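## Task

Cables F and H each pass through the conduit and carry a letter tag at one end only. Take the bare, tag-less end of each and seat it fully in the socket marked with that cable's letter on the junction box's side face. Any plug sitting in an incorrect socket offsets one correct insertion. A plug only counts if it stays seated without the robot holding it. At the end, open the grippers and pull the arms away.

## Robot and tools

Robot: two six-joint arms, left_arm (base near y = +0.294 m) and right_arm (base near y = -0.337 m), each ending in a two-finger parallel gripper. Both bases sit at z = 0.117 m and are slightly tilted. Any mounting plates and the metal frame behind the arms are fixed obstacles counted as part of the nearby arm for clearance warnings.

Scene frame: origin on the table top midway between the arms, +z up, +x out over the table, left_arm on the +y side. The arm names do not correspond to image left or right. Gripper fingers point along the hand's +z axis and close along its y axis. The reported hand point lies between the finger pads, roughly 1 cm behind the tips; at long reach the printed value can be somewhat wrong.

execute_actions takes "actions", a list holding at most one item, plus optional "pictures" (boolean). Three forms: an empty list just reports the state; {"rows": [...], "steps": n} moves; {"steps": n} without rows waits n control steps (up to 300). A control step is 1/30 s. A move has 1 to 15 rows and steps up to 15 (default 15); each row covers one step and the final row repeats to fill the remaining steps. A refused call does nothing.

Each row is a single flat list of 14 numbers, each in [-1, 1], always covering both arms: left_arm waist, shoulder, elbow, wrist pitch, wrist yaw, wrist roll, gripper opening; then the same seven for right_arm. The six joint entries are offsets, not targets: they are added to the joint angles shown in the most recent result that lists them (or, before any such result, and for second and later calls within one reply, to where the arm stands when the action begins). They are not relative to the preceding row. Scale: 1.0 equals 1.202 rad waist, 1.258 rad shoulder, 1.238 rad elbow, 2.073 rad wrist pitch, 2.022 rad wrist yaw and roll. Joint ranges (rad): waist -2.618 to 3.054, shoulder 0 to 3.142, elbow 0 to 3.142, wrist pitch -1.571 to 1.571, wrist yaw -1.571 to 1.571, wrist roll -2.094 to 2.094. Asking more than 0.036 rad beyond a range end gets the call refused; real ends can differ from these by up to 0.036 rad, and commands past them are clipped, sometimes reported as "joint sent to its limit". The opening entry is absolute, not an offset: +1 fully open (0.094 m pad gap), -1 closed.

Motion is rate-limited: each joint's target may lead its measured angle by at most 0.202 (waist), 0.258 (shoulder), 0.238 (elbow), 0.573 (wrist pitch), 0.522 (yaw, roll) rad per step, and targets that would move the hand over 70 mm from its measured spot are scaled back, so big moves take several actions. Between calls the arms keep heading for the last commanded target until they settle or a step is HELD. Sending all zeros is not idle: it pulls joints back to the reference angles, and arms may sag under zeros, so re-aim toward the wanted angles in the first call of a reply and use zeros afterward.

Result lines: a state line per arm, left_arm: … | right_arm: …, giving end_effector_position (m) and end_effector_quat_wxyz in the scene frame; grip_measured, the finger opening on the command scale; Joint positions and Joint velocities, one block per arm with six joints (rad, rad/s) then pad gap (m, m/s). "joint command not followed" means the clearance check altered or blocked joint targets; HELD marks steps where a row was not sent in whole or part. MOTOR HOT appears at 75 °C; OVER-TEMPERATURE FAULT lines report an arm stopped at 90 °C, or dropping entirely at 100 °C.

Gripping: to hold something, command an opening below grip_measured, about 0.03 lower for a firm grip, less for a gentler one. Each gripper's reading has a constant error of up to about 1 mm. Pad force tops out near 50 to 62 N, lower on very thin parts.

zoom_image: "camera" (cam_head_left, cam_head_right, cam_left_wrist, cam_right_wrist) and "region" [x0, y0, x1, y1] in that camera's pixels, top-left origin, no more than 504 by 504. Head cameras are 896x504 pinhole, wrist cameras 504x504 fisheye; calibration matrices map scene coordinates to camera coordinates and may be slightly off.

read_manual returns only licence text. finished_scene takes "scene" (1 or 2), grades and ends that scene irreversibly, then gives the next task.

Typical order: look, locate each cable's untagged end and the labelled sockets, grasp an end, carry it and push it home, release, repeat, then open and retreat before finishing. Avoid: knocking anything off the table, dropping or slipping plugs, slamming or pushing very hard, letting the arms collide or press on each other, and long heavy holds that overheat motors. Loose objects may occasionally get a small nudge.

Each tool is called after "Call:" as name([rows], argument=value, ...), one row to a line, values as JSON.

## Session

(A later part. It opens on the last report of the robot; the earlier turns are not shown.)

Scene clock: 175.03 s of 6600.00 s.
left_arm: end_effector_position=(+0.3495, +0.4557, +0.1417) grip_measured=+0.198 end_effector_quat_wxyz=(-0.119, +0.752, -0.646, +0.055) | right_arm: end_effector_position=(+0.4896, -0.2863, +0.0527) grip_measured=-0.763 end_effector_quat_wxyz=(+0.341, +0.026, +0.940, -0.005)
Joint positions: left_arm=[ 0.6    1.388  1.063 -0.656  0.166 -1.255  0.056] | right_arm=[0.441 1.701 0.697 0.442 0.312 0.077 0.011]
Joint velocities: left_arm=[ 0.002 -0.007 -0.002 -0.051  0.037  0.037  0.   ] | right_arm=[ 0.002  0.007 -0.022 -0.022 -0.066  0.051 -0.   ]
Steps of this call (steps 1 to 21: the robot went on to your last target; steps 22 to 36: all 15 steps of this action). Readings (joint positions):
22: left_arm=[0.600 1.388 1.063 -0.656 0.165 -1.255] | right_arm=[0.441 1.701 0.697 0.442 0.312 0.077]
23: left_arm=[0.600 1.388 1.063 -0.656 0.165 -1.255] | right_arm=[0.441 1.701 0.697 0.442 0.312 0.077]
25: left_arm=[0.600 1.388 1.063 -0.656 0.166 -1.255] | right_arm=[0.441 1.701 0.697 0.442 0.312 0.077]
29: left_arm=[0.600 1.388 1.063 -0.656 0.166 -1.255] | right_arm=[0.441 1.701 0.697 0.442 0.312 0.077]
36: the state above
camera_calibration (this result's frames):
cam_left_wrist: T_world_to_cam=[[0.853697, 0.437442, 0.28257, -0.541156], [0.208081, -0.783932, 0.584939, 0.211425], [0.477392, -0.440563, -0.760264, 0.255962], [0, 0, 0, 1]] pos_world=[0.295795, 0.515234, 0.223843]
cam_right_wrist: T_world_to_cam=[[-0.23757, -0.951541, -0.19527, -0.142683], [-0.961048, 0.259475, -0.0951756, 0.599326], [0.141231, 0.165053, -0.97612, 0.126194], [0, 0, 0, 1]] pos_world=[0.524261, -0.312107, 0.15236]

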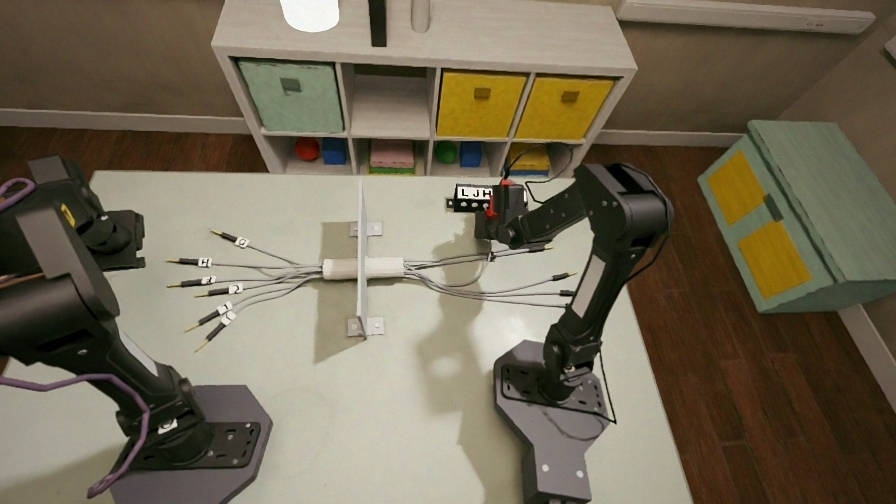

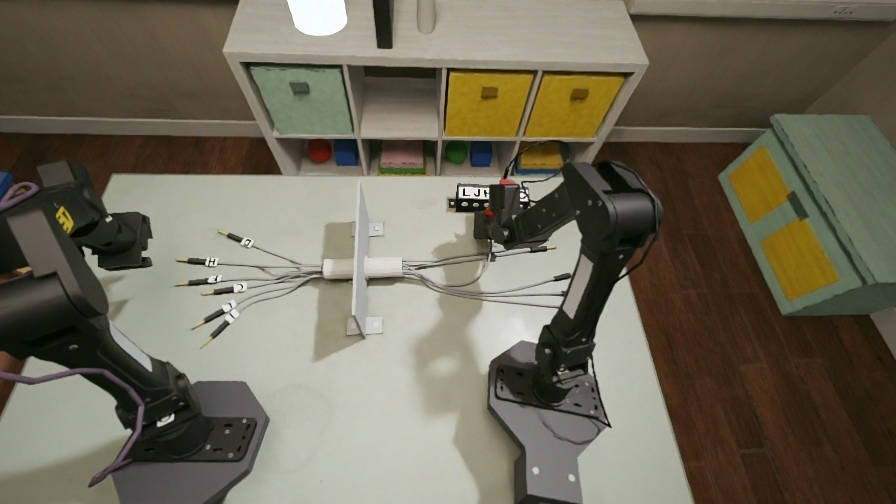

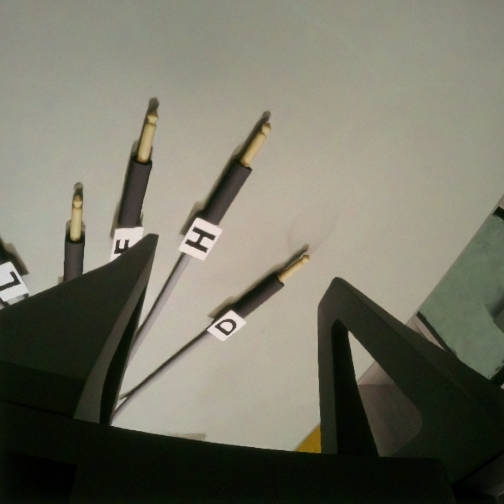

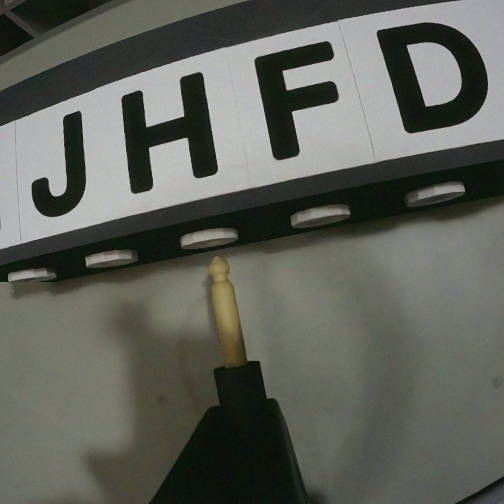

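Call:
execute_actions([
  {"rows":[[0,0,0,0,0,0,0.2,0.01,-0.02,0.036,-0.004,0,0,-0.9]],"steps":15},
])

Scene clock: 176.20 s of 6600.00 s.
left_arm: end_effector_position=(+0.3496, +0.4556, +0.1417) grip_measured=+0.198 end_effector_quat_wxyz=(-0.119, +0.752, -0.646, +0.056) | right_arm: end_effector_position=(+0.4949, -0.2859, +0.0563) grip_measured=-0.763 end_effector_quat_wxyz=(+0.346, +0.028, +0.938, -0.004)
Joint positions: left_arm=[ 0.6    1.388  1.063 -0.656  0.168 -1.255  0.056] | right_arm=[0.441 1.701 0.713 0.437 0.312 0.077 0.011]
Joint velocities: left_arm=[ 0.002 -0.002 -0.017 -0.066 -0.066 -0.007 -0.001] | right_arm=[-0.017 -0.007 -0.007  0.022 -0.066  0.022 -0.001]
Steps of this call (steps 1 to 15: the robot went on to your last target; steps 16 to 20: nothing new was sent; steps 21 to 35: all 15 steps of this action). Readings (joint positions):
21: left_arm=[0.600 1.388 1.063 -0.656 0.166 -1.255] | right_arm=[0.441 1.701 0.699 0.441 0.312 0.077]
22: left_arm=[0.600 1.388 1.063 -0.656 0.167 -1.255] | right_arm=[0.441 1.701 0.701 0.438 0.312 0.077]
24: left_arm=[0.600 1.388 1.063 -0.656 0.167 -1.255] | right_arm=[0.441 1.701 0.708 0.437 0.312 0.077]
28: left_arm=[0.600 1.388 1.063 -0.656 0.168 -1.255] | right_arm=[0.441 1.701 0.713 0.437 0.312 0.077]
35: the state above
camera_calibration (this result's frames):
cam_left_wrist: T_world_to_cam=[[0.853686, 0.437467, 0.282566, -0.541162], [0.207556, -0.783416, 0.585815, 0.211086], [0.477641, -0.441454, -0.75959, 0.256063], [0, 0, 0, 1]] pos_world=[0.295864, 0.515149, 0.223759]
cam_right_wrist: T_world_to_cam=[[-0.237541, -0.950615, -0.199765, -0.13981], [-0.959479, 0.261706, -0.104451, 0.605126], [0.151572, 0.166859, -0.974261, 0.124134], [0, 0, 0, 1]] pos_world=[0.52858, -0.311984, 0.156216]

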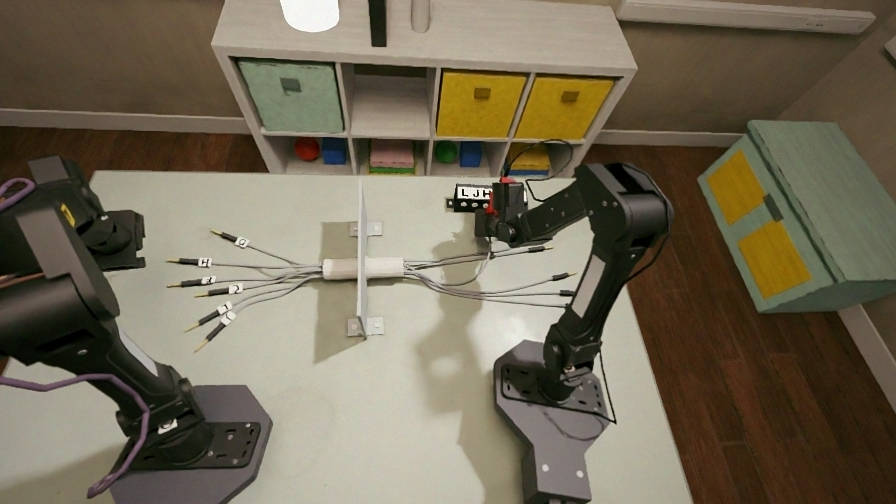

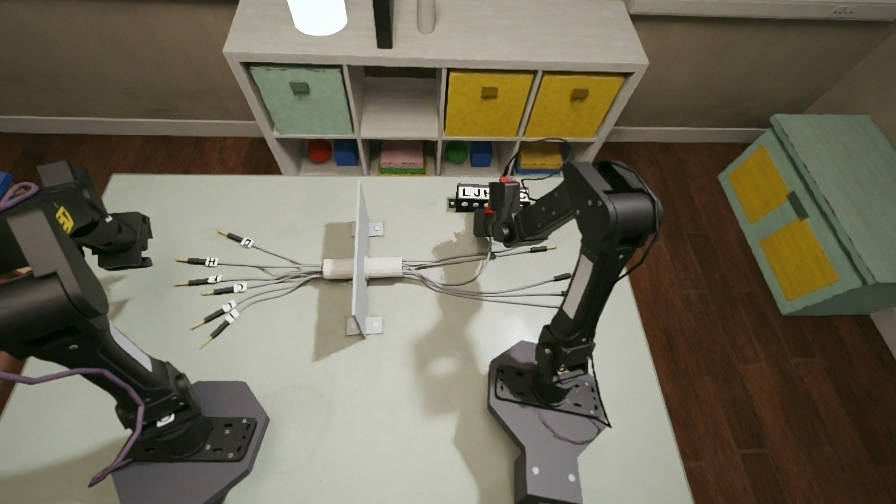

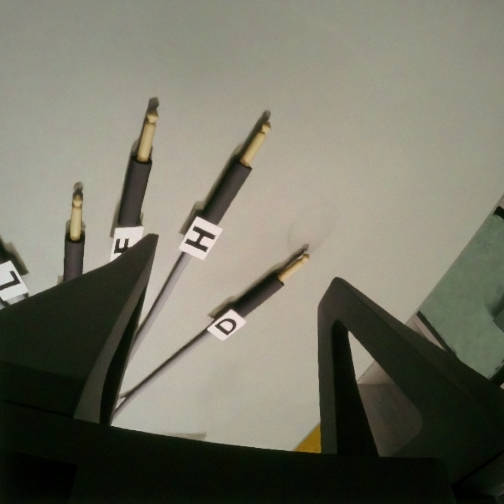

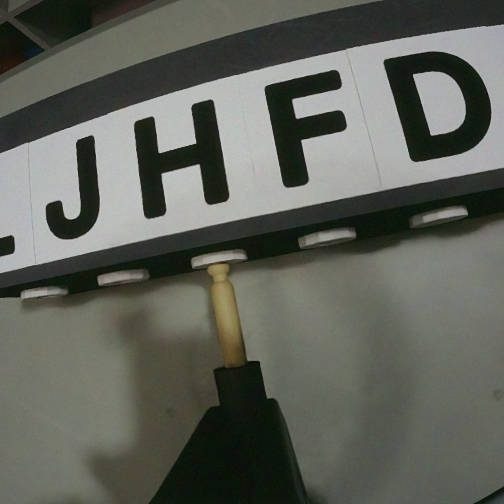

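Call:
execute_actions([
  {"rows":[[0,0,0,0,0,0,0.2,0.0,0.005,0.035,-0.002,0,0,-0.9],[0,0,0,0,0,0,0.2,0.0,0.005,0.035,-0.002,0,0,-0.9],[0,0,0,0,0,0,0.2,-0.005,0.015,0.048,-0.004,0,0,-0.9],[0,0,0,0,0,0,0.2,-0.005,0.015,0.048,-0.004,0,0,-0.9],[0,0,0,0,0,0,0.2,-0.01,0.025,0.061,-0.007,0,0,-0.9],[0,0,0,0,0,0,0.2,-0.01,0.025,0.061,-0.007,0,0,-0.9],[0,0,0,0,0,0,0.2,-0.014,0.035,0.074,-0.01,0,0,-0.9],[0,0,0,0,0,0,0.2,-0.014,0.035,0.074,-0.01,0,0,-0.9],[0,0,0,0,0,0,0.2,-0.017,0.046,0.088,-0.012,0,0,-0.9]],"steps":15},
])

Scene clock: 178.37 s of 6600.00 s.
left_arm: end_effector_position=(+0.3497, +0.4553, +0.1417) grip_measured=+0.198 end_effector_quat_wxyz=(-0.118, +0.752, -0.646, +0.056) | right_arm: end_effector_position=(+0.5085, -0.2867, +0.0547) grip_measured=-0.763 end_effector_quat_wxyz=(+0.343, +0.030, +0.939, -0.010)
Joint positions: left_arm=[ 0.6    1.388  1.063 -0.656  0.169 -1.255  0.056] | right_arm=[0.436 1.736 0.778 0.4   0.319 0.077 0.011]
Joint velocities: left_arm=[-0.007  0.012 -0.012  0.007  0.022 -0.095 -0.001] | right_arm=[ 0.002 -0.002  0.002 -0.051 -0.022 -0.037 -0.   ]
Steps of this call (steps 1 to 15: the robot went on to your last target; steps 16 to 50: nothing new was sent; steps 51 to 65: all 15 steps of this action). Readings (joint positions):
51: left_arm=[0.600 1.388 1.063 -0.656 0.168 -1.255] | right_arm=[0.441 1.701 0.714 0.437 0.312 0.077]
52: left_arm=[0.600 1.388 1.063 -0.656 0.168 -1.255] | right_arm=[0.441 1.701 0.716 0.434 0.313 0.077]
54: left_arm=[0.600 1.388 1.063 -0.656 0.168 -1.255] | right_arm=[0.441 1.705 0.726 0.426 0.316 0.077]
58: left_arm=[0.600 1.388 1.063 -0.656 0.169 -1.255] | right_arm=[0.438 1.724 0.755 0.412 0.318 0.077]
65: the state above
camera_calibration (this result's frames):
cam_left_wrist: T_world_to_cam=[[0.85367, 0.4375, 0.28256, -0.54117], [0.206855, -0.782728, 0.586982, 0.210635], [0.477973, -0.442641, -0.758691, 0.256197], [0, 0, 0, 1]] pos_world=[0.295955, 0.515035, 0.223649]
cam_right_wrist: T_world_to_cam=[[-0.247188, -0.950248, -0.189544, -0.133231], [-0.957952, 0.269068, -0.0996478, 0.619241], [0.14569, 0.156942, -0.976803, 0.120928], [0, 0, 0, 1]] pos_world=[0.542653, -0.312199, 0.154576]

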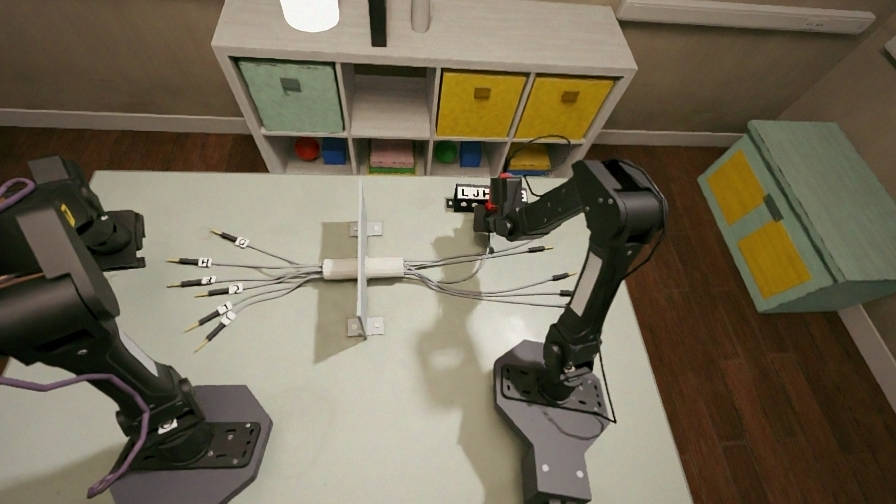

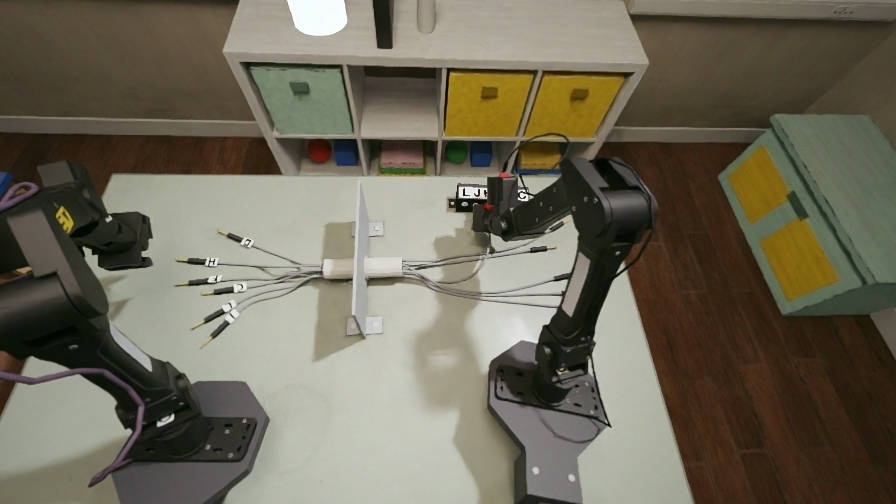

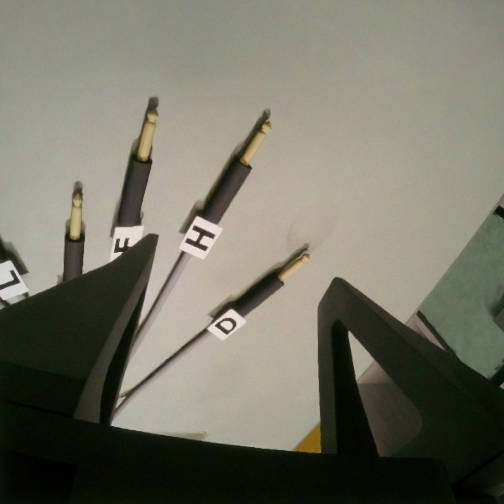

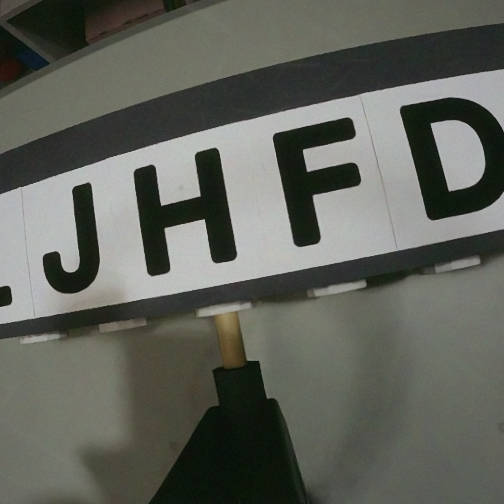

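Call:
execute_actions([
  {"rows":[[0,0,0,0,0,0,0.2,-0.008,0.012,0.04,-0.002,0,0,-0.9],[0,0,0,0,0,0,0.2,-0.008,0.012,0.04,-0.002,0,0,-0.9],[0,0,0,0,0,0,0.2,-0.012,0.021,0.055,-0.005,0,0,-0.9],[0,0,0,0,0,0,0.2,-0.012,0.021,0.055,-0.005,0,0,-0.9],[0,0,0,0,0,0,0.2,-0.015,0.03,0.07,-0.008,0,0,-0.9],[0,0,0,0,0,0,0.2,-0.015,0.03,0.07,-0.008,0,0,-0.9],[0,0,0,0,0,0,0.2,-0.017,0.039,0.085,-0.01,0,0,-0.9],[0,0,0,0,0,0,0.2,-0.017,0.039,0.085,-0.01,0,0,-0.9],[0,0,0,0,0,0,0.2,-0.018,0.047,0.1,-0.012,0,0,-0.9]],"steps":15},
])

Scene clock: 180.30 s of 6600.00 s.
left_arm: end_effector_position=(+0.3498, +0.4551, +0.1417) grip_measured=+0.198 end_effector_quat_wxyz=(-0.118, +0.752, -0.646, +0.057) | right_arm: end_effector_position=(+0.5235, -0.2875, +0.0542) grip_measured=-0.763 end_effector_quat_wxyz=(+0.338, +0.032, +0.941, -0.016)
Joint positions: left_arm=[ 0.6    1.388  1.063 -0.656  0.17  -1.255  0.056] | right_arm=[0.43  1.771 0.855 0.348 0.326 0.077 0.011]
Joint velocities: left_arm=[-0.027 -0.002  0.002 -0.066  0.037 -0.037  0.   ] | right_arm=[ 0.002 -0.007 -0.002 -0.095  0.007  0.007 -0.   ]
Steps of this call (steps 1 to 15: the robot went on to your last target; steps 16 to 43: nothing new was sent; steps 44 to 58: all 15 steps of this action). Readings (joint positions):
44: left_arm=[0.600 1.388 1.063 -0.656 0.169 -1.255] | right_arm=[0.436 1.736 0.778 0.399 0.320 0.077]
45: left_arm=[0.600 1.388 1.063 -0.656 0.169 -1.255] | right_arm=[0.436 1.736 0.778 0.399 0.320 0.077]
47: left_arm=[0.600 1.388 1.063 -0.656 0.170 -1.255] | right_arm=[0.436 1.738 0.788 0.386 0.321 0.077]
51: left_arm=[0.600 1.388 1.063 -0.656 0.170 -1.255] | right_arm=[0.433 1.756 0.826 0.365 0.324 0.077]
58: the state above
camera_calibration (this result's frames):
cam_left_wrist: T_world_to_cam=[[0.853659, 0.437525, 0.282556, -0.541176], [0.206329, -0.78221, 0.587857, 0.210296], [0.478221, -0.44353, -0.758015, 0.256297], [0, 0, 0, 1]] pos_world=[0.296023, 0.51495, 0.223566]
cam_right_wrist: T_world_to_cam=[[-0.256464, -0.949981, -0.178219, -0.126102], [-0.956842, 0.275607, -0.0921669, 0.634635], [0.136675, 0.14689, -0.979665, 0.12036], [0, 0, 0, 1]] pos_world=[0.558454, -0.312385, 0.153931]

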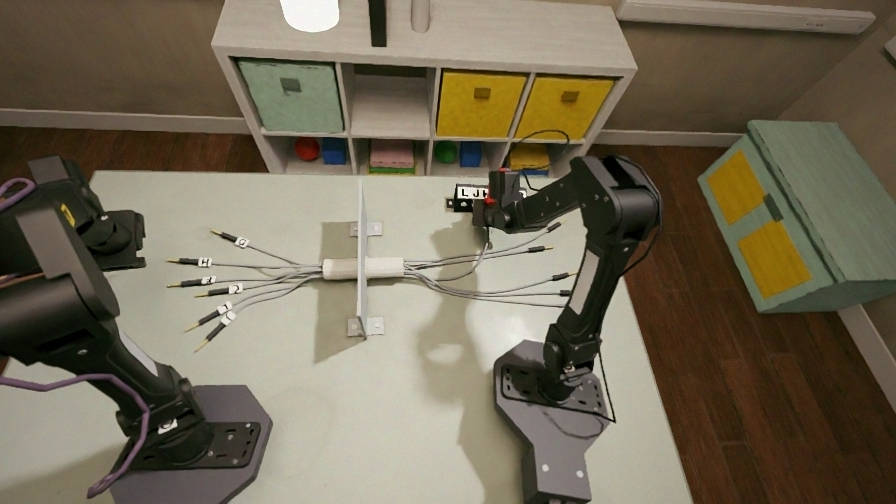

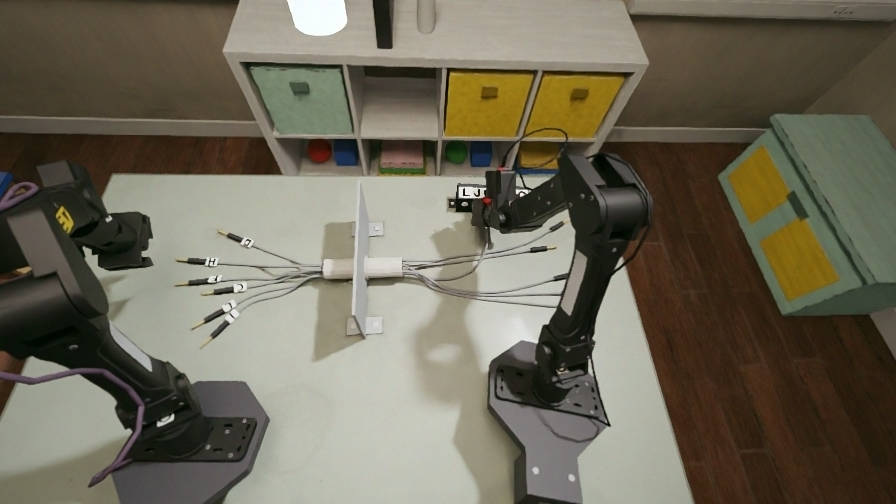

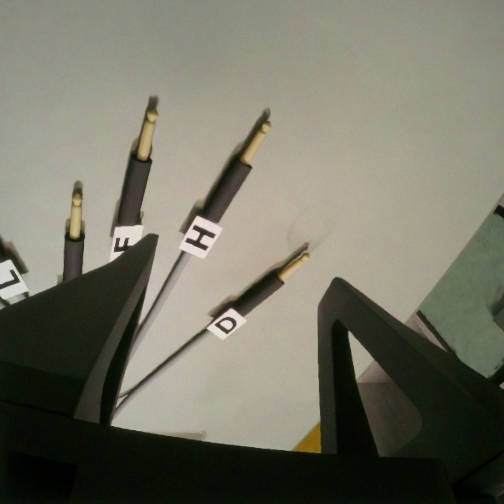

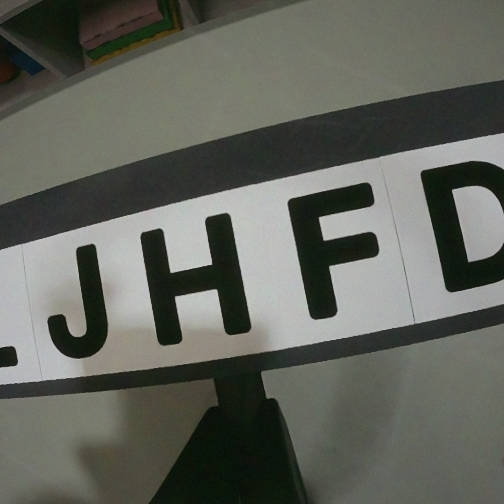

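Near seated; push a few mm more.

Call:
execute_actions([
  {"rows":[[0,0,0,0,0,0,0.2,-0.01,0.015,0.045,0.002,0,0,-0.9],[0,0,0,0,0,0,0.2,-0.01,0.02,0.055,0.002,0,0,-0.9],[0,0,0,0,0,0,0.2,-0.012,0.028,0.068,0.002,0,0,-0.9]],"steps":15},
])

Scene clock: 181.27 s of 6600.00 s.
left_arm: end_effector_position=(+0.3499, +0.4549, +0.1417) grip_measured=+0.198 end_effector_quat_wxyz=(-0.118, +0.752, -0.646, +0.058) | right_arm: end_effector_position=(+0.5239, -0.2877, +0.0539) grip_measured=-0.763 end_effector_quat_wxyz=(+0.324, +0.029, +0.945, -0.019)
Joint positions: left_arm=[ 0.6    1.388  1.063 -0.656  0.172 -1.255  0.056] | right_arm=[0.43  1.771 0.884 0.289 0.328 0.079 0.011]
Joint velocities: left_arm=[-0.002 -0.007  0.012  0.022  0.037 -0.037 -0.   ] | right_arm=[-0.007 -0.012 -0.002 -0.066  0.037  0.037 -0.   ]
Steps of this call (steps 1 to 14: the robot went on to your last target; steps 15 to 29: all 15 steps of this action). Readings (joint positions):
15: left_arm=[0.600 1.388 1.063 -0.656 0.171 -1.255] | right_arm=[0.430 1.771 0.856 0.346 0.326 0.077]
16: left_arm=[0.600 1.388 1.063 -0.656 0.171 -1.255] | right_arm=[0.430 1.771 0.860 0.339 0.327 0.077]
18: left_arm=[0.600 1.388 1.063 -0.656 0.171 -1.255] | right_arm=[0.430 1.771 0.871 0.316 0.328 0.077]
22: left_arm=[0.600 1.388 1.063 -0.656 0.171 -1.255] | right_arm=[0.430 1.771 0.881 0.294 0.328 0.078]
29: the state above
camera_calibration (this result's frames):
cam_left_wrist: T_world_to_cam=[[0.853644, 0.437559, 0.282551, -0.541184], [0.205627, -0.781518, 0.589022, 0.209844], [0.47855, -0.444715, -0.757112, 0.25643], [0, 0, 0, 1]] pos_world=[0.296114, 0.514836, 0.223455]
cam_right_wrist: T_world_to_cam=[[-0.258151, -0.951921, -0.164934, -0.126597], [-0.960025, 0.271884, -0.0665736, 0.634324], [0.108216, 0.141155, -0.984055, 0.133523], [0, 0, 0, 1]] pos_world=[0.561836, -0.31182, 0.152743]

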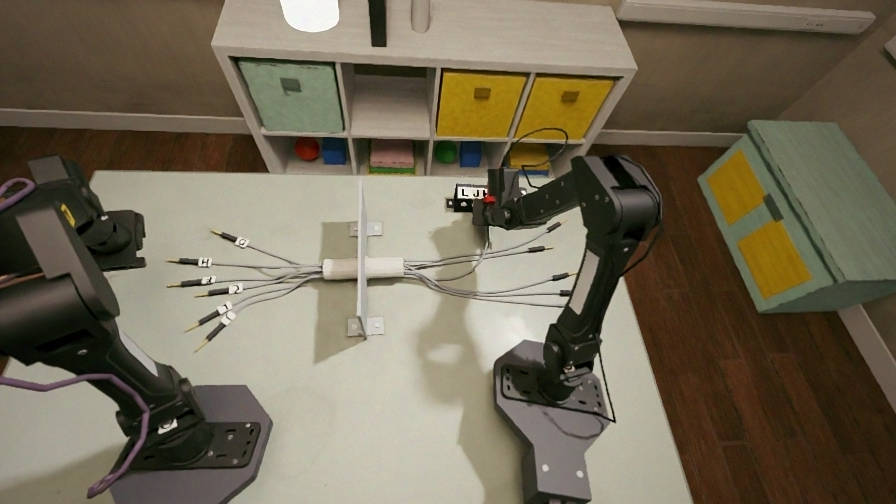

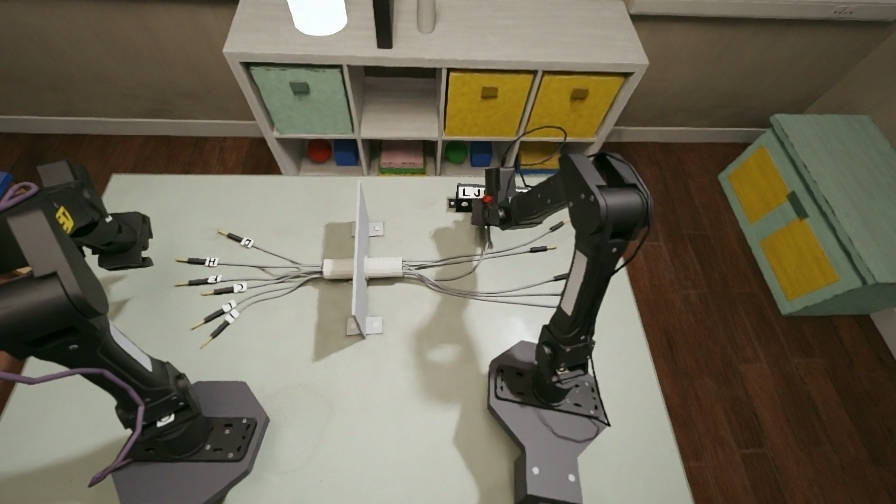

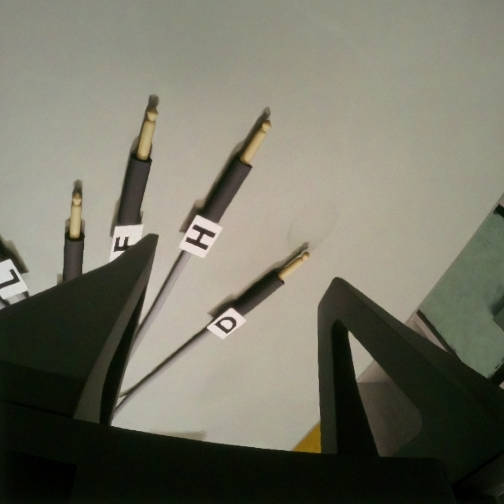

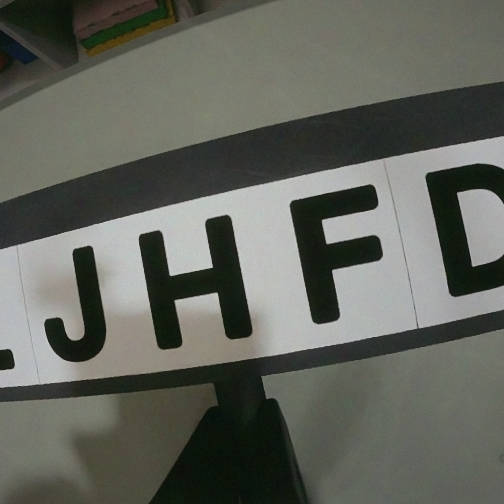

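Call:
execute_actions([
  {"rows":[[0,0,0,0,0,0,0.2,0,0,-0.02,0.02,0,0,-0.55],[0,0,0,0,0,0,0.2,0,0,-0.02,0.02,0,0,-0.55],[0,0,0,0,0,0,0.2,0,0,-0.02,0.02,0,0,-0.55],[0,0,0,0,0,0,0.2,0,0,-0.02,0.02,0,0,-0.55],[0,0,0,0,0,0,0.2,0,0,-0.02,0.02,0,0,-0.55],[0,0,0,0,0,0,0.2,0,0,-0.02,0.02,0,0,-0.55],[0,0,0,0,0,0,0.2,0,0,-0.02,0.02,0,0,-0.55],[0,0,0,0,0,0,0.2,0,-0.03,-0.07,0.04,0,0,-0.55],[0,0,0,0,0,0,0.2,0,-0.06,-0.12,0.06,0,0,-0.55],[0,0,0,0,0,0,0.2,0,-0.09,-0.17,0.08,0,0,-0.55]],"steps":15},
])

Call:
execute_actions([
  {"steps":10},
])

Scene clock: 182.87 s of 6600.00 s.
left_arm: end_effector_position=(+0.3500, +0.4547, +0.1417) grip_measured=+0.198 end_effector_quat_wxyz=(-0.118, +0.752, -0.646, +0.058) | right_arm: end_effector_position=(+0.4798, -0.2925, +0.0476) grip_measured=-0.553 end_effector_quat_wxyz=(+0.324, +0.027, +0.946, -0.012)
Joint positions: left_arm=[ 0.6    1.388  1.063 -0.656  0.173 -1.255  0.056] | right_arm=[0.431 1.689 0.683 0.407 0.315 0.079 0.021]
Joint velocities: left_arm=[ 0.002 -0.012  0.012 -0.022 -0.022 -0.095 -0.001] | right_arm=[-0.007 -0.027 -0.051 -0.022  0.051 -0.081  0.   ]
Steps of this call (steps 1 to 15: the robot went on to your last target; steps 16 to 33: nothing new was sent; steps 34 to 48: all 15 steps of this action). Readings (joint positions):
34: left_arm=[0.600 1.388 1.063 -0.656 0.172 -1.255] | right_arm=[0.430 1.771 0.881 0.292 0.328 0.079]
35: left_arm=[0.600 1.388 1.063 -0.656 0.172 -1.255] | right_arm=[0.430 1.771 0.880 0.296 0.328 0.079]
37: left_arm=[0.600 1.388 1.063 -0.656 0.173 -1.255] | right_arm=[0.430 1.771 0.876 0.302 0.328 0.079]
41: left_arm=[0.600 1.388 1.063 -0.656 0.173 -1.255] | right_arm=[0.430 1.770 0.868 0.320 0.328 0.079]
48: the state above
camera_calibration (this result's frames):
cam_left_wrist: T_world_to_cam=[[0.853632, 0.437584, 0.282546, -0.541191], [0.2051, -0.780998, 0.589894, 0.209506], [0.478797, -0.445603, -0.756434, 0.256529], [0, 0, 0, 1]] pos_world=[0.296183, 0.51475, 0.223372]
cam_right_wrist: T_world_to_cam=[[-0.249622, -0.952464, -0.174648, -0.147359], [-0.962542, 0.26377, -0.0627503, 0.591464], [0.105834, 0.152442, -0.982629, 0.137143], [0, 0, 0, 1]] pos_world=[0.518011, -0.317271, 0.146139]

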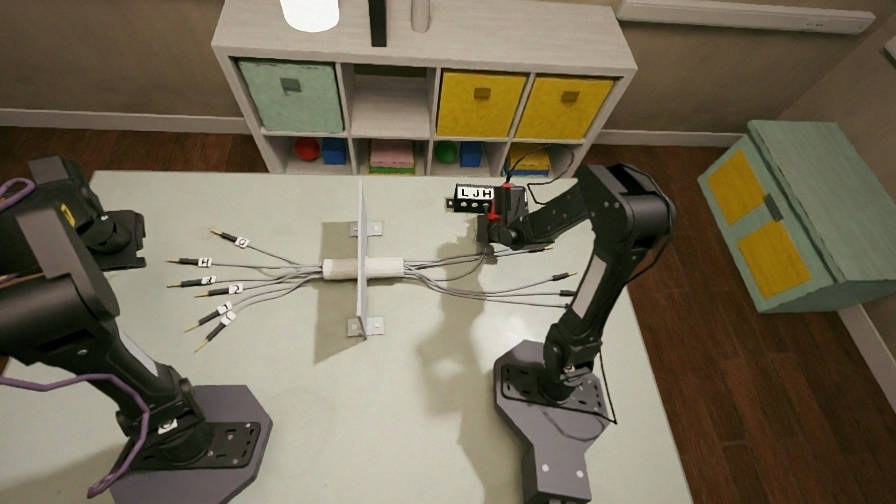

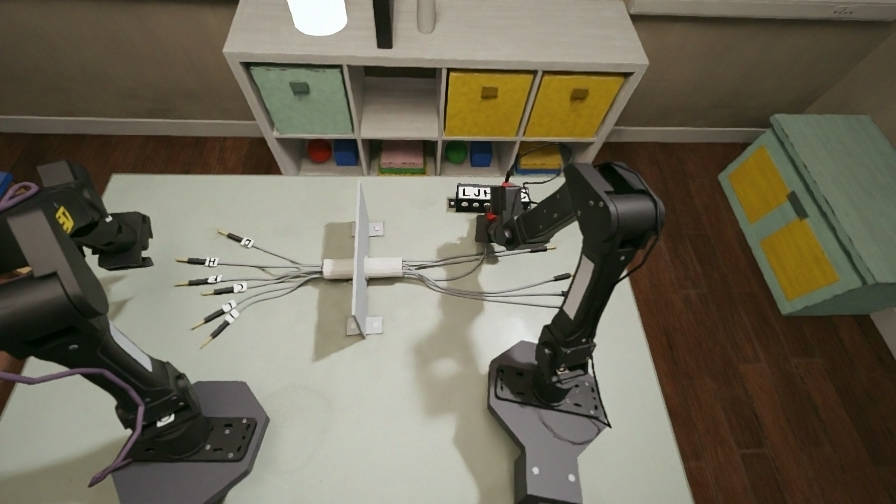

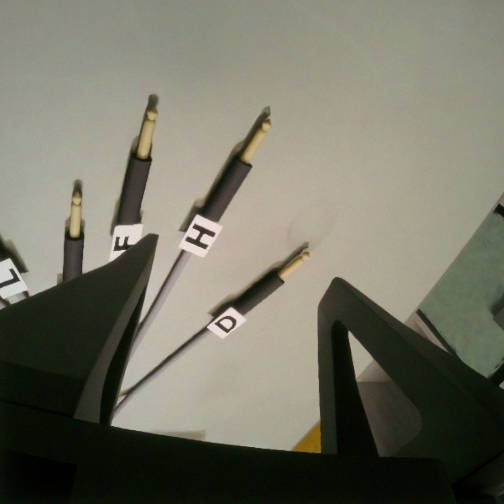

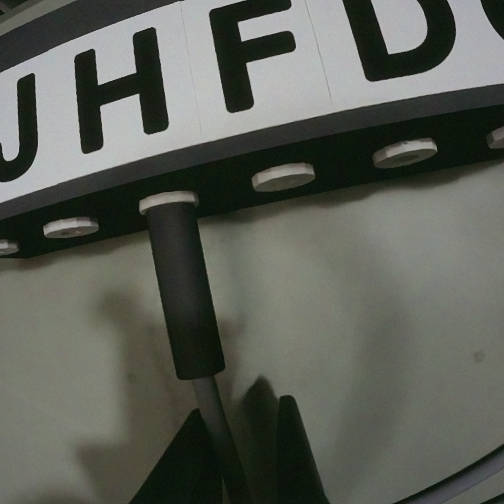

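Scene clock: 183.20 s of 6600.00 s.
left_arm: end_effector_position=(+0.3500, +0.4547, +0.1417) grip_measured=+0.198 end_effector_quat_wxyz=(-0.118, +0.752, -0.646, +0.058) | right_arm: end_effector_position=(+0.4845, -0.2925, +0.0514) grip_measured=-0.553 end_effector_quat_wxyz=(+0.336, +0.030, +0.941, -0.011)
Joint positions: left_arm=[ 0.6    1.388  1.063 -0.656  0.173 -1.255  0.056] | right_arm=[0.431 1.689 0.682 0.434 0.316 0.079 0.021]
Joint velocities: left_arm=[-0.017  0.007  0.007  0.066  0.022 -0.095  0.   ] | right_arm=[ 0.002 -0.007 -0.007  0.037 -0.081 -0.022 -0.   ]
Steps of this call (steps 1 to 10: the robot went on to your last target). Readings (joint positions):
1: left_arm=[0.600 1.388 1.063 -0.656 0.173 -1.255] | right_arm=[0.431 1.689 0.682 0.408 0.315 0.079]
2: left_arm=[0.600 1.388 1.063 -0.656 0.173 -1.255] | right_arm=[0.431 1.689 0.682 0.413 0.315 0.079]
4: left_arm=[0.600 1.388 1.063 -0.656 0.173 -1.255] | right_arm=[0.431 1.689 0.682 0.423 0.315 0.079]
8: left_arm=[0.600 1.388 1.063 -0.656 0.173 -1.255] | right_arm=[0.431 1.689 0.682 0.432 0.316 0.079]
10: the state above
camera_calibration (this result's frames):
cam_left_wrist: T_world_to_cam=[[0.853632, 0.437584, 0.282546, -0.541191], [0.2051, -0.780998, 0.589894, 0.209506], [0.478797, -0.445603, -0.756434, 0.256529], [0, 0, 0, 1]] pos_world=[0.296183, 0.51475, 0.223372]
cam_right_wrist: T_world_to_cam=[[-0.250808, -0.950253, -0.184699, -0.143871], [-0.959043, 0.269861, -0.0860868, 0.597529], [0.131647, 0.155543, -0.979018, 0.128602], [0, 0, 0, 1]] pos_world=[0.520042, -0.317967, 0.15077]

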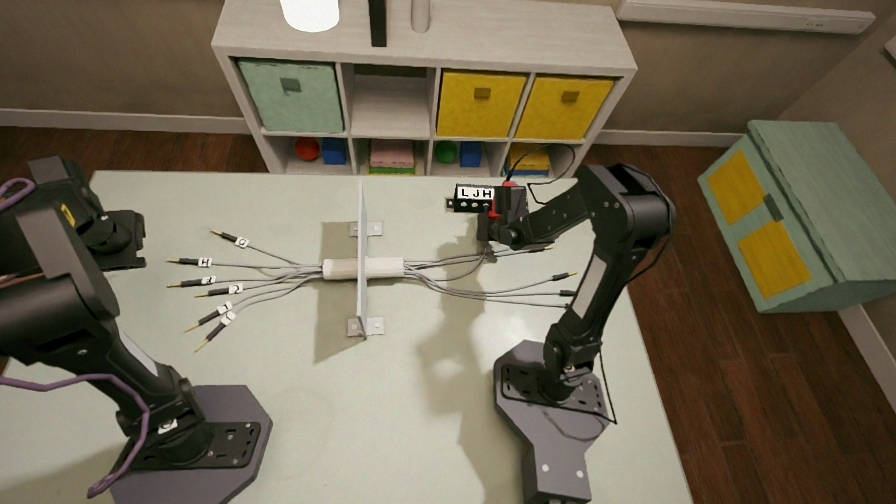

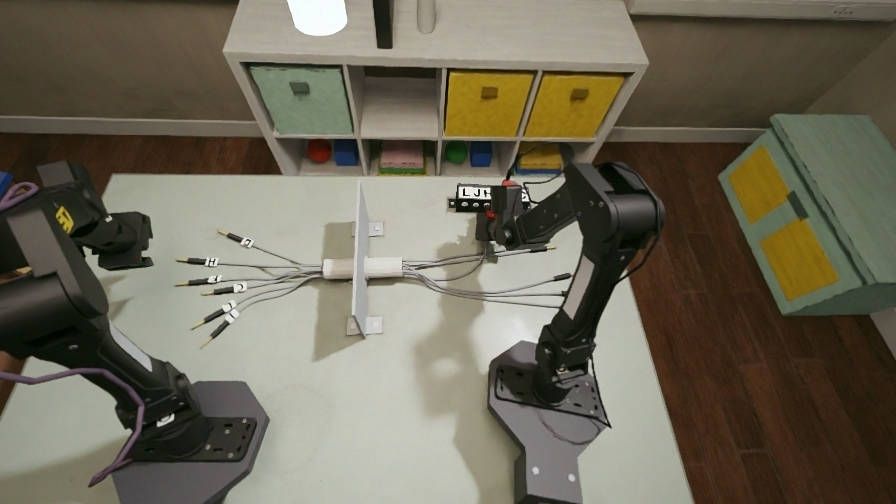

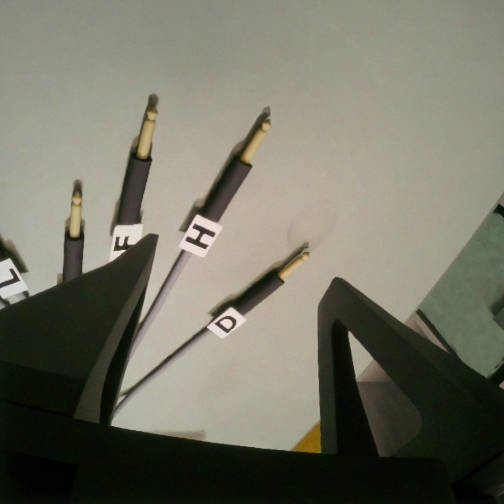

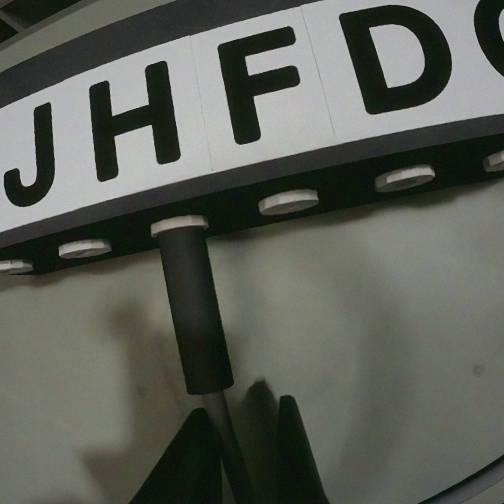

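Call:
execute_actions([
  {"rows":[[0,0,0,0,0,0,0.2,0,-0.06,0,-0.03,0,0,-0.5],[0,0,0,0,0,0,0.2,0,-0.12,0,-0.06,0,0,-0.5],[0,0,0,0,0,0,0.2,0,-0.16,0.03,-0.1,0,0,-0.5],[0,0,0,0,0,0,0.2,0,-0.16,0.08,-0.16,0,0,-0.5],[0,0,0,0,0,0,0.2,-0.05,-0.16,0.14,-0.22,-0.03,0.1,-0.5],[0,0,0,0,0,0,0.2,-0.12,-0.14,0.22,-0.3,-0.06,0.2,-0.55],[0,0,0,0,0,0,0.2,-0.2,-0.1,0.3,-0.4,-0.1,0.3,-0.58],[0,0,0,0,0,0,0.2,-0.28,-0.05,0.4,-0.5,-0.13,0.45,-0.58],[0,0,0,0,0,0,0.2,-0.362,-0.005,0.485,-0.6,-0.156,0.554,-0.58]],"steps":15},
])

Call:
execute_actions([
  {"steps":30},
])

Scene clock: 188.30 s of 6600.00 s.
left_arm: end_effector_position=(+0.3501, +0.4545, +0.1417) grip_measured=+0.198 end_effector_quat_wxyz=(-0.117, +0.752, -0.646, +0.059) | right_arm: end_effector_position=(+0.4875, -0.4564, +0.0933) grip_measured=-0.577 end_effector_quat_wxyz=(+0.121, +0.567, +0.814, +0.033)
Joint positions: left_arm=[ 0.6    1.388  1.063 -0.656  0.174 -1.255  0.056] | right_arm=[-0.033  1.669  1.266 -0.563  0.066  0.959  0.02 ]
Joint velocities: left_arm=[-0.007  0.002 -0.002 -0.022  0.022 -0.022 -0.   ] | right_arm=[-0.339 -0.022 -0.002 -1.56  -0.183  1.604  0.001]
Steps of this call (steps 1 to 30: the robot went on to your last target; steps 31 to 90: nothing new was sent; then 1.60 s passed at rest; steps 91 to 105: all 15 steps of this action). Readings (joint positions):
91: left_arm=[0.600 1.388 1.063 -0.656 0.173 -1.255] | right_arm=[0.431 1.684 0.682 0.430 0.316 0.079]
92: left_arm=[0.600 1.388 1.063 -0.656 0.174 -1.255] | right_arm=[0.431 1.667 0.682 0.405 0.316 0.079]
94: left_arm=[0.600 1.388 1.063 -0.656 0.174 -1.255] | right_arm=[0.431 1.595 0.690 0.309 0.315 0.079]
98: left_arm=[0.600 1.388 1.063 -0.656 0.174 -1.255] | right_arm=[0.312 1.551 0.931 -0.045 0.202 0.352]
105: the state above
camera_calibration (this result's frames):
cam_left_wrist: T_world_to_cam=[[0.853617, 0.437618, 0.282541, -0.541199], [0.204397, -0.780303, 0.591057, 0.209053], [0.479124, -0.446786, -0.755528, 0.25666], [0, 0, 0, 1]] pos_world=[0.296274, 0.514635, 0.223262]
cam_right_wrist: T_world_to_cam=[[-0.963322, -0.099126, -0.249368, 0.450758], [-0.204517, 0.872831, 0.443102, 0.506303], [0.173733, 0.47785, -0.86109, 0.31032], [0, 0, 0, 1]] pos_world=[0.48386, -0.545521, 0.155275]

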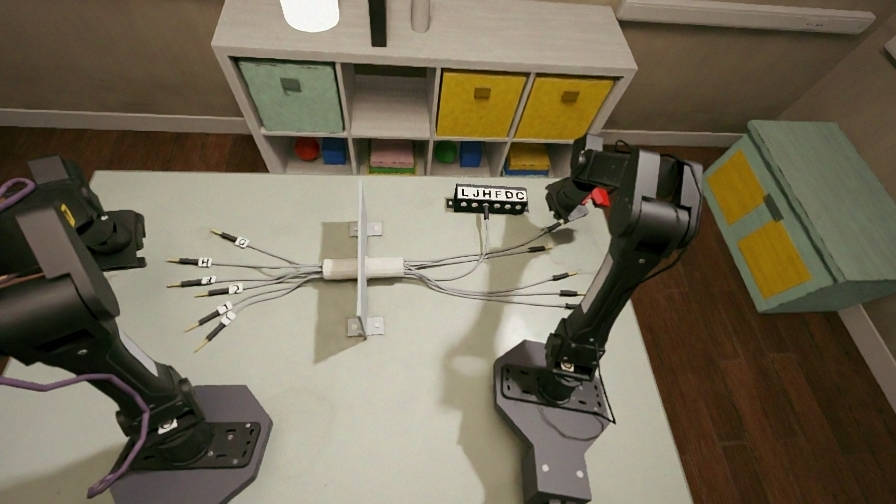

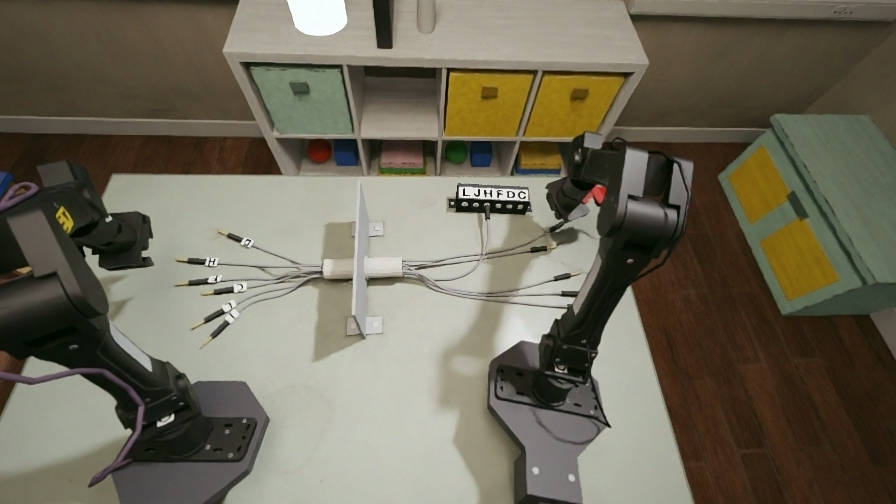

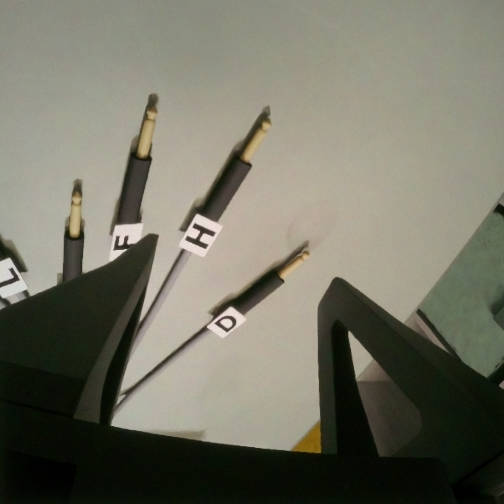

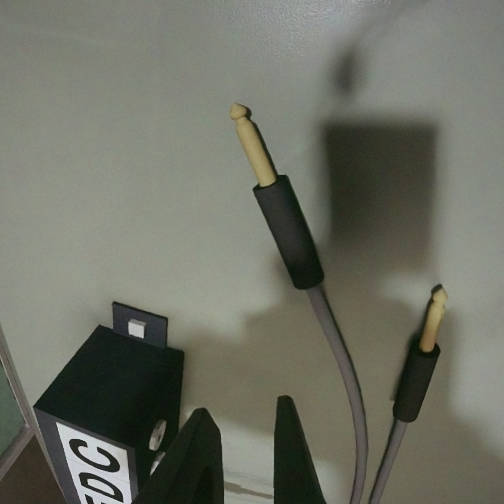

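Scene clock: 189.30 s of 6600.00 s.
left_arm: end_effector_position=(+0.3501, +0.4545, +0.1417) grip_measured=+0.198 end_effector_quat_wxyz=(-0.117, +0.752, -0.646, +0.059) | right_arm: end_effector_position=(+0.4361, -0.4241, +0.0828) grip_measured=-0.577 end_effector_quat_wxyz=(-0.005, +0.650, +0.760, +0.024)
Joint positions: left_arm=[ 0.6    1.388  1.063 -0.656  0.174 -1.255  0.056] | right_arm=[-0.014  1.678  1.266 -0.793  0.004  1.189  0.02 ]
Joint velocities: left_arm=[-0.007  0.007  0.007 -0.051  0.007  0.037 -0.001] | right_arm=[ 0.012  0.002  0.002  0.022 -0.037 -0.066 -0.   ]
Steps of this call (steps 1 to 30: the robot went on to your last target). Readings (joint positions):
1: left_arm=[0.600 1.388 1.063 -0.656 0.174 -1.255] | right_arm=[-0.037 1.670 1.266 -0.614 0.060 1.006]
2: left_arm=[0.600 1.388 1.063 -0.656 0.174 -1.255] | right_arm=[-0.035 1.672 1.266 -0.655 0.051 1.044]
4: left_arm=[0.600 1.388 1.063 -0.656 0.174 -1.255] | right_arm=[-0.023 1.677 1.266 -0.712 0.033 1.097]
8: left_arm=[0.600 1.388 1.063 -0.656 0.174 -1.255] | right_arm=[-0.014 1.678 1.266 -0.766 0.013 1.152]
30: the state above
All arms were judged still, so your last target was given up. Only a new action makes them travel on or press farther. Fingers that are still opening or closing keep moving.
camera_calibration (this result's frames):
cam_left_wrist: T_world_to_cam=[[0.853617, 0.437618, 0.282541, -0.541199], [0.204397, -0.780303, 0.591057, 0.209053], [0.479124, -0.446786, -0.755528, 0.25666], [0, 0, 0, 1]] pos_world=[0.296274, 0.514635, 0.223262]
cam_right_wrist: T_world_to_cam=[[-0.992727, 0.112843, -0.0419412, 0.487431], [0.0670137, 0.807411, 0.586172, 0.314215], [0.100009, 0.579098, -0.8091, 0.36557], [0, 0, 0, 1]] pos_world=[0.426269, -0.520405, 0.132042]

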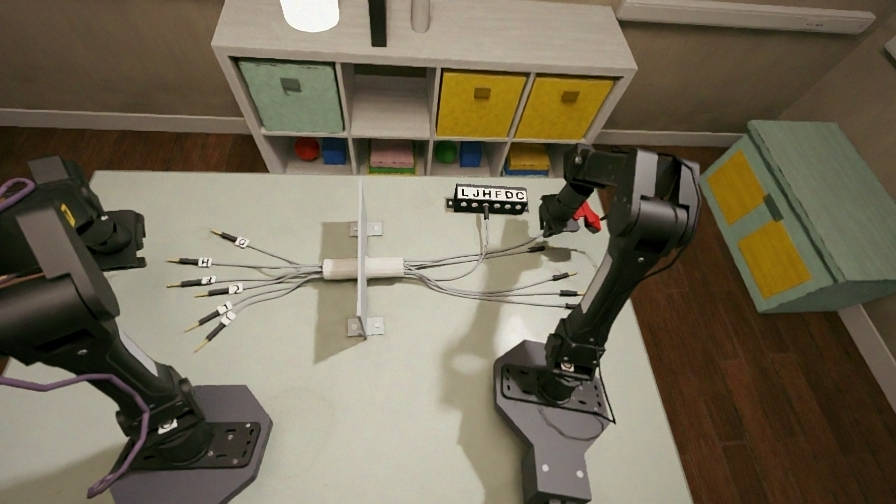

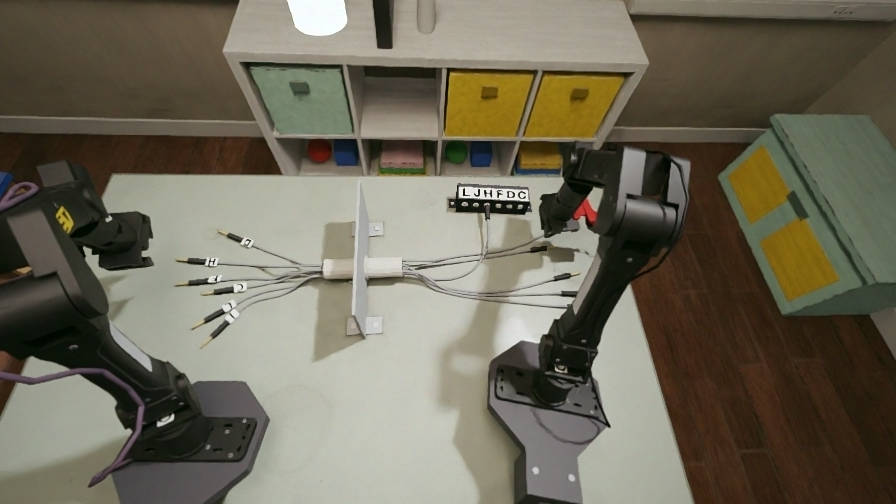

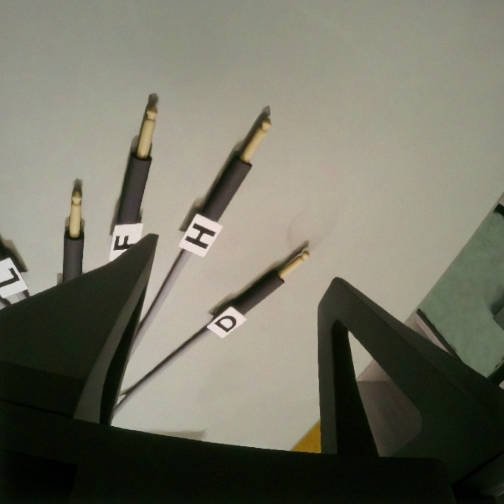

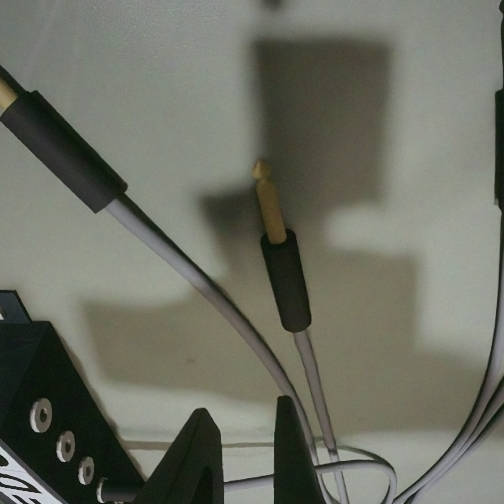

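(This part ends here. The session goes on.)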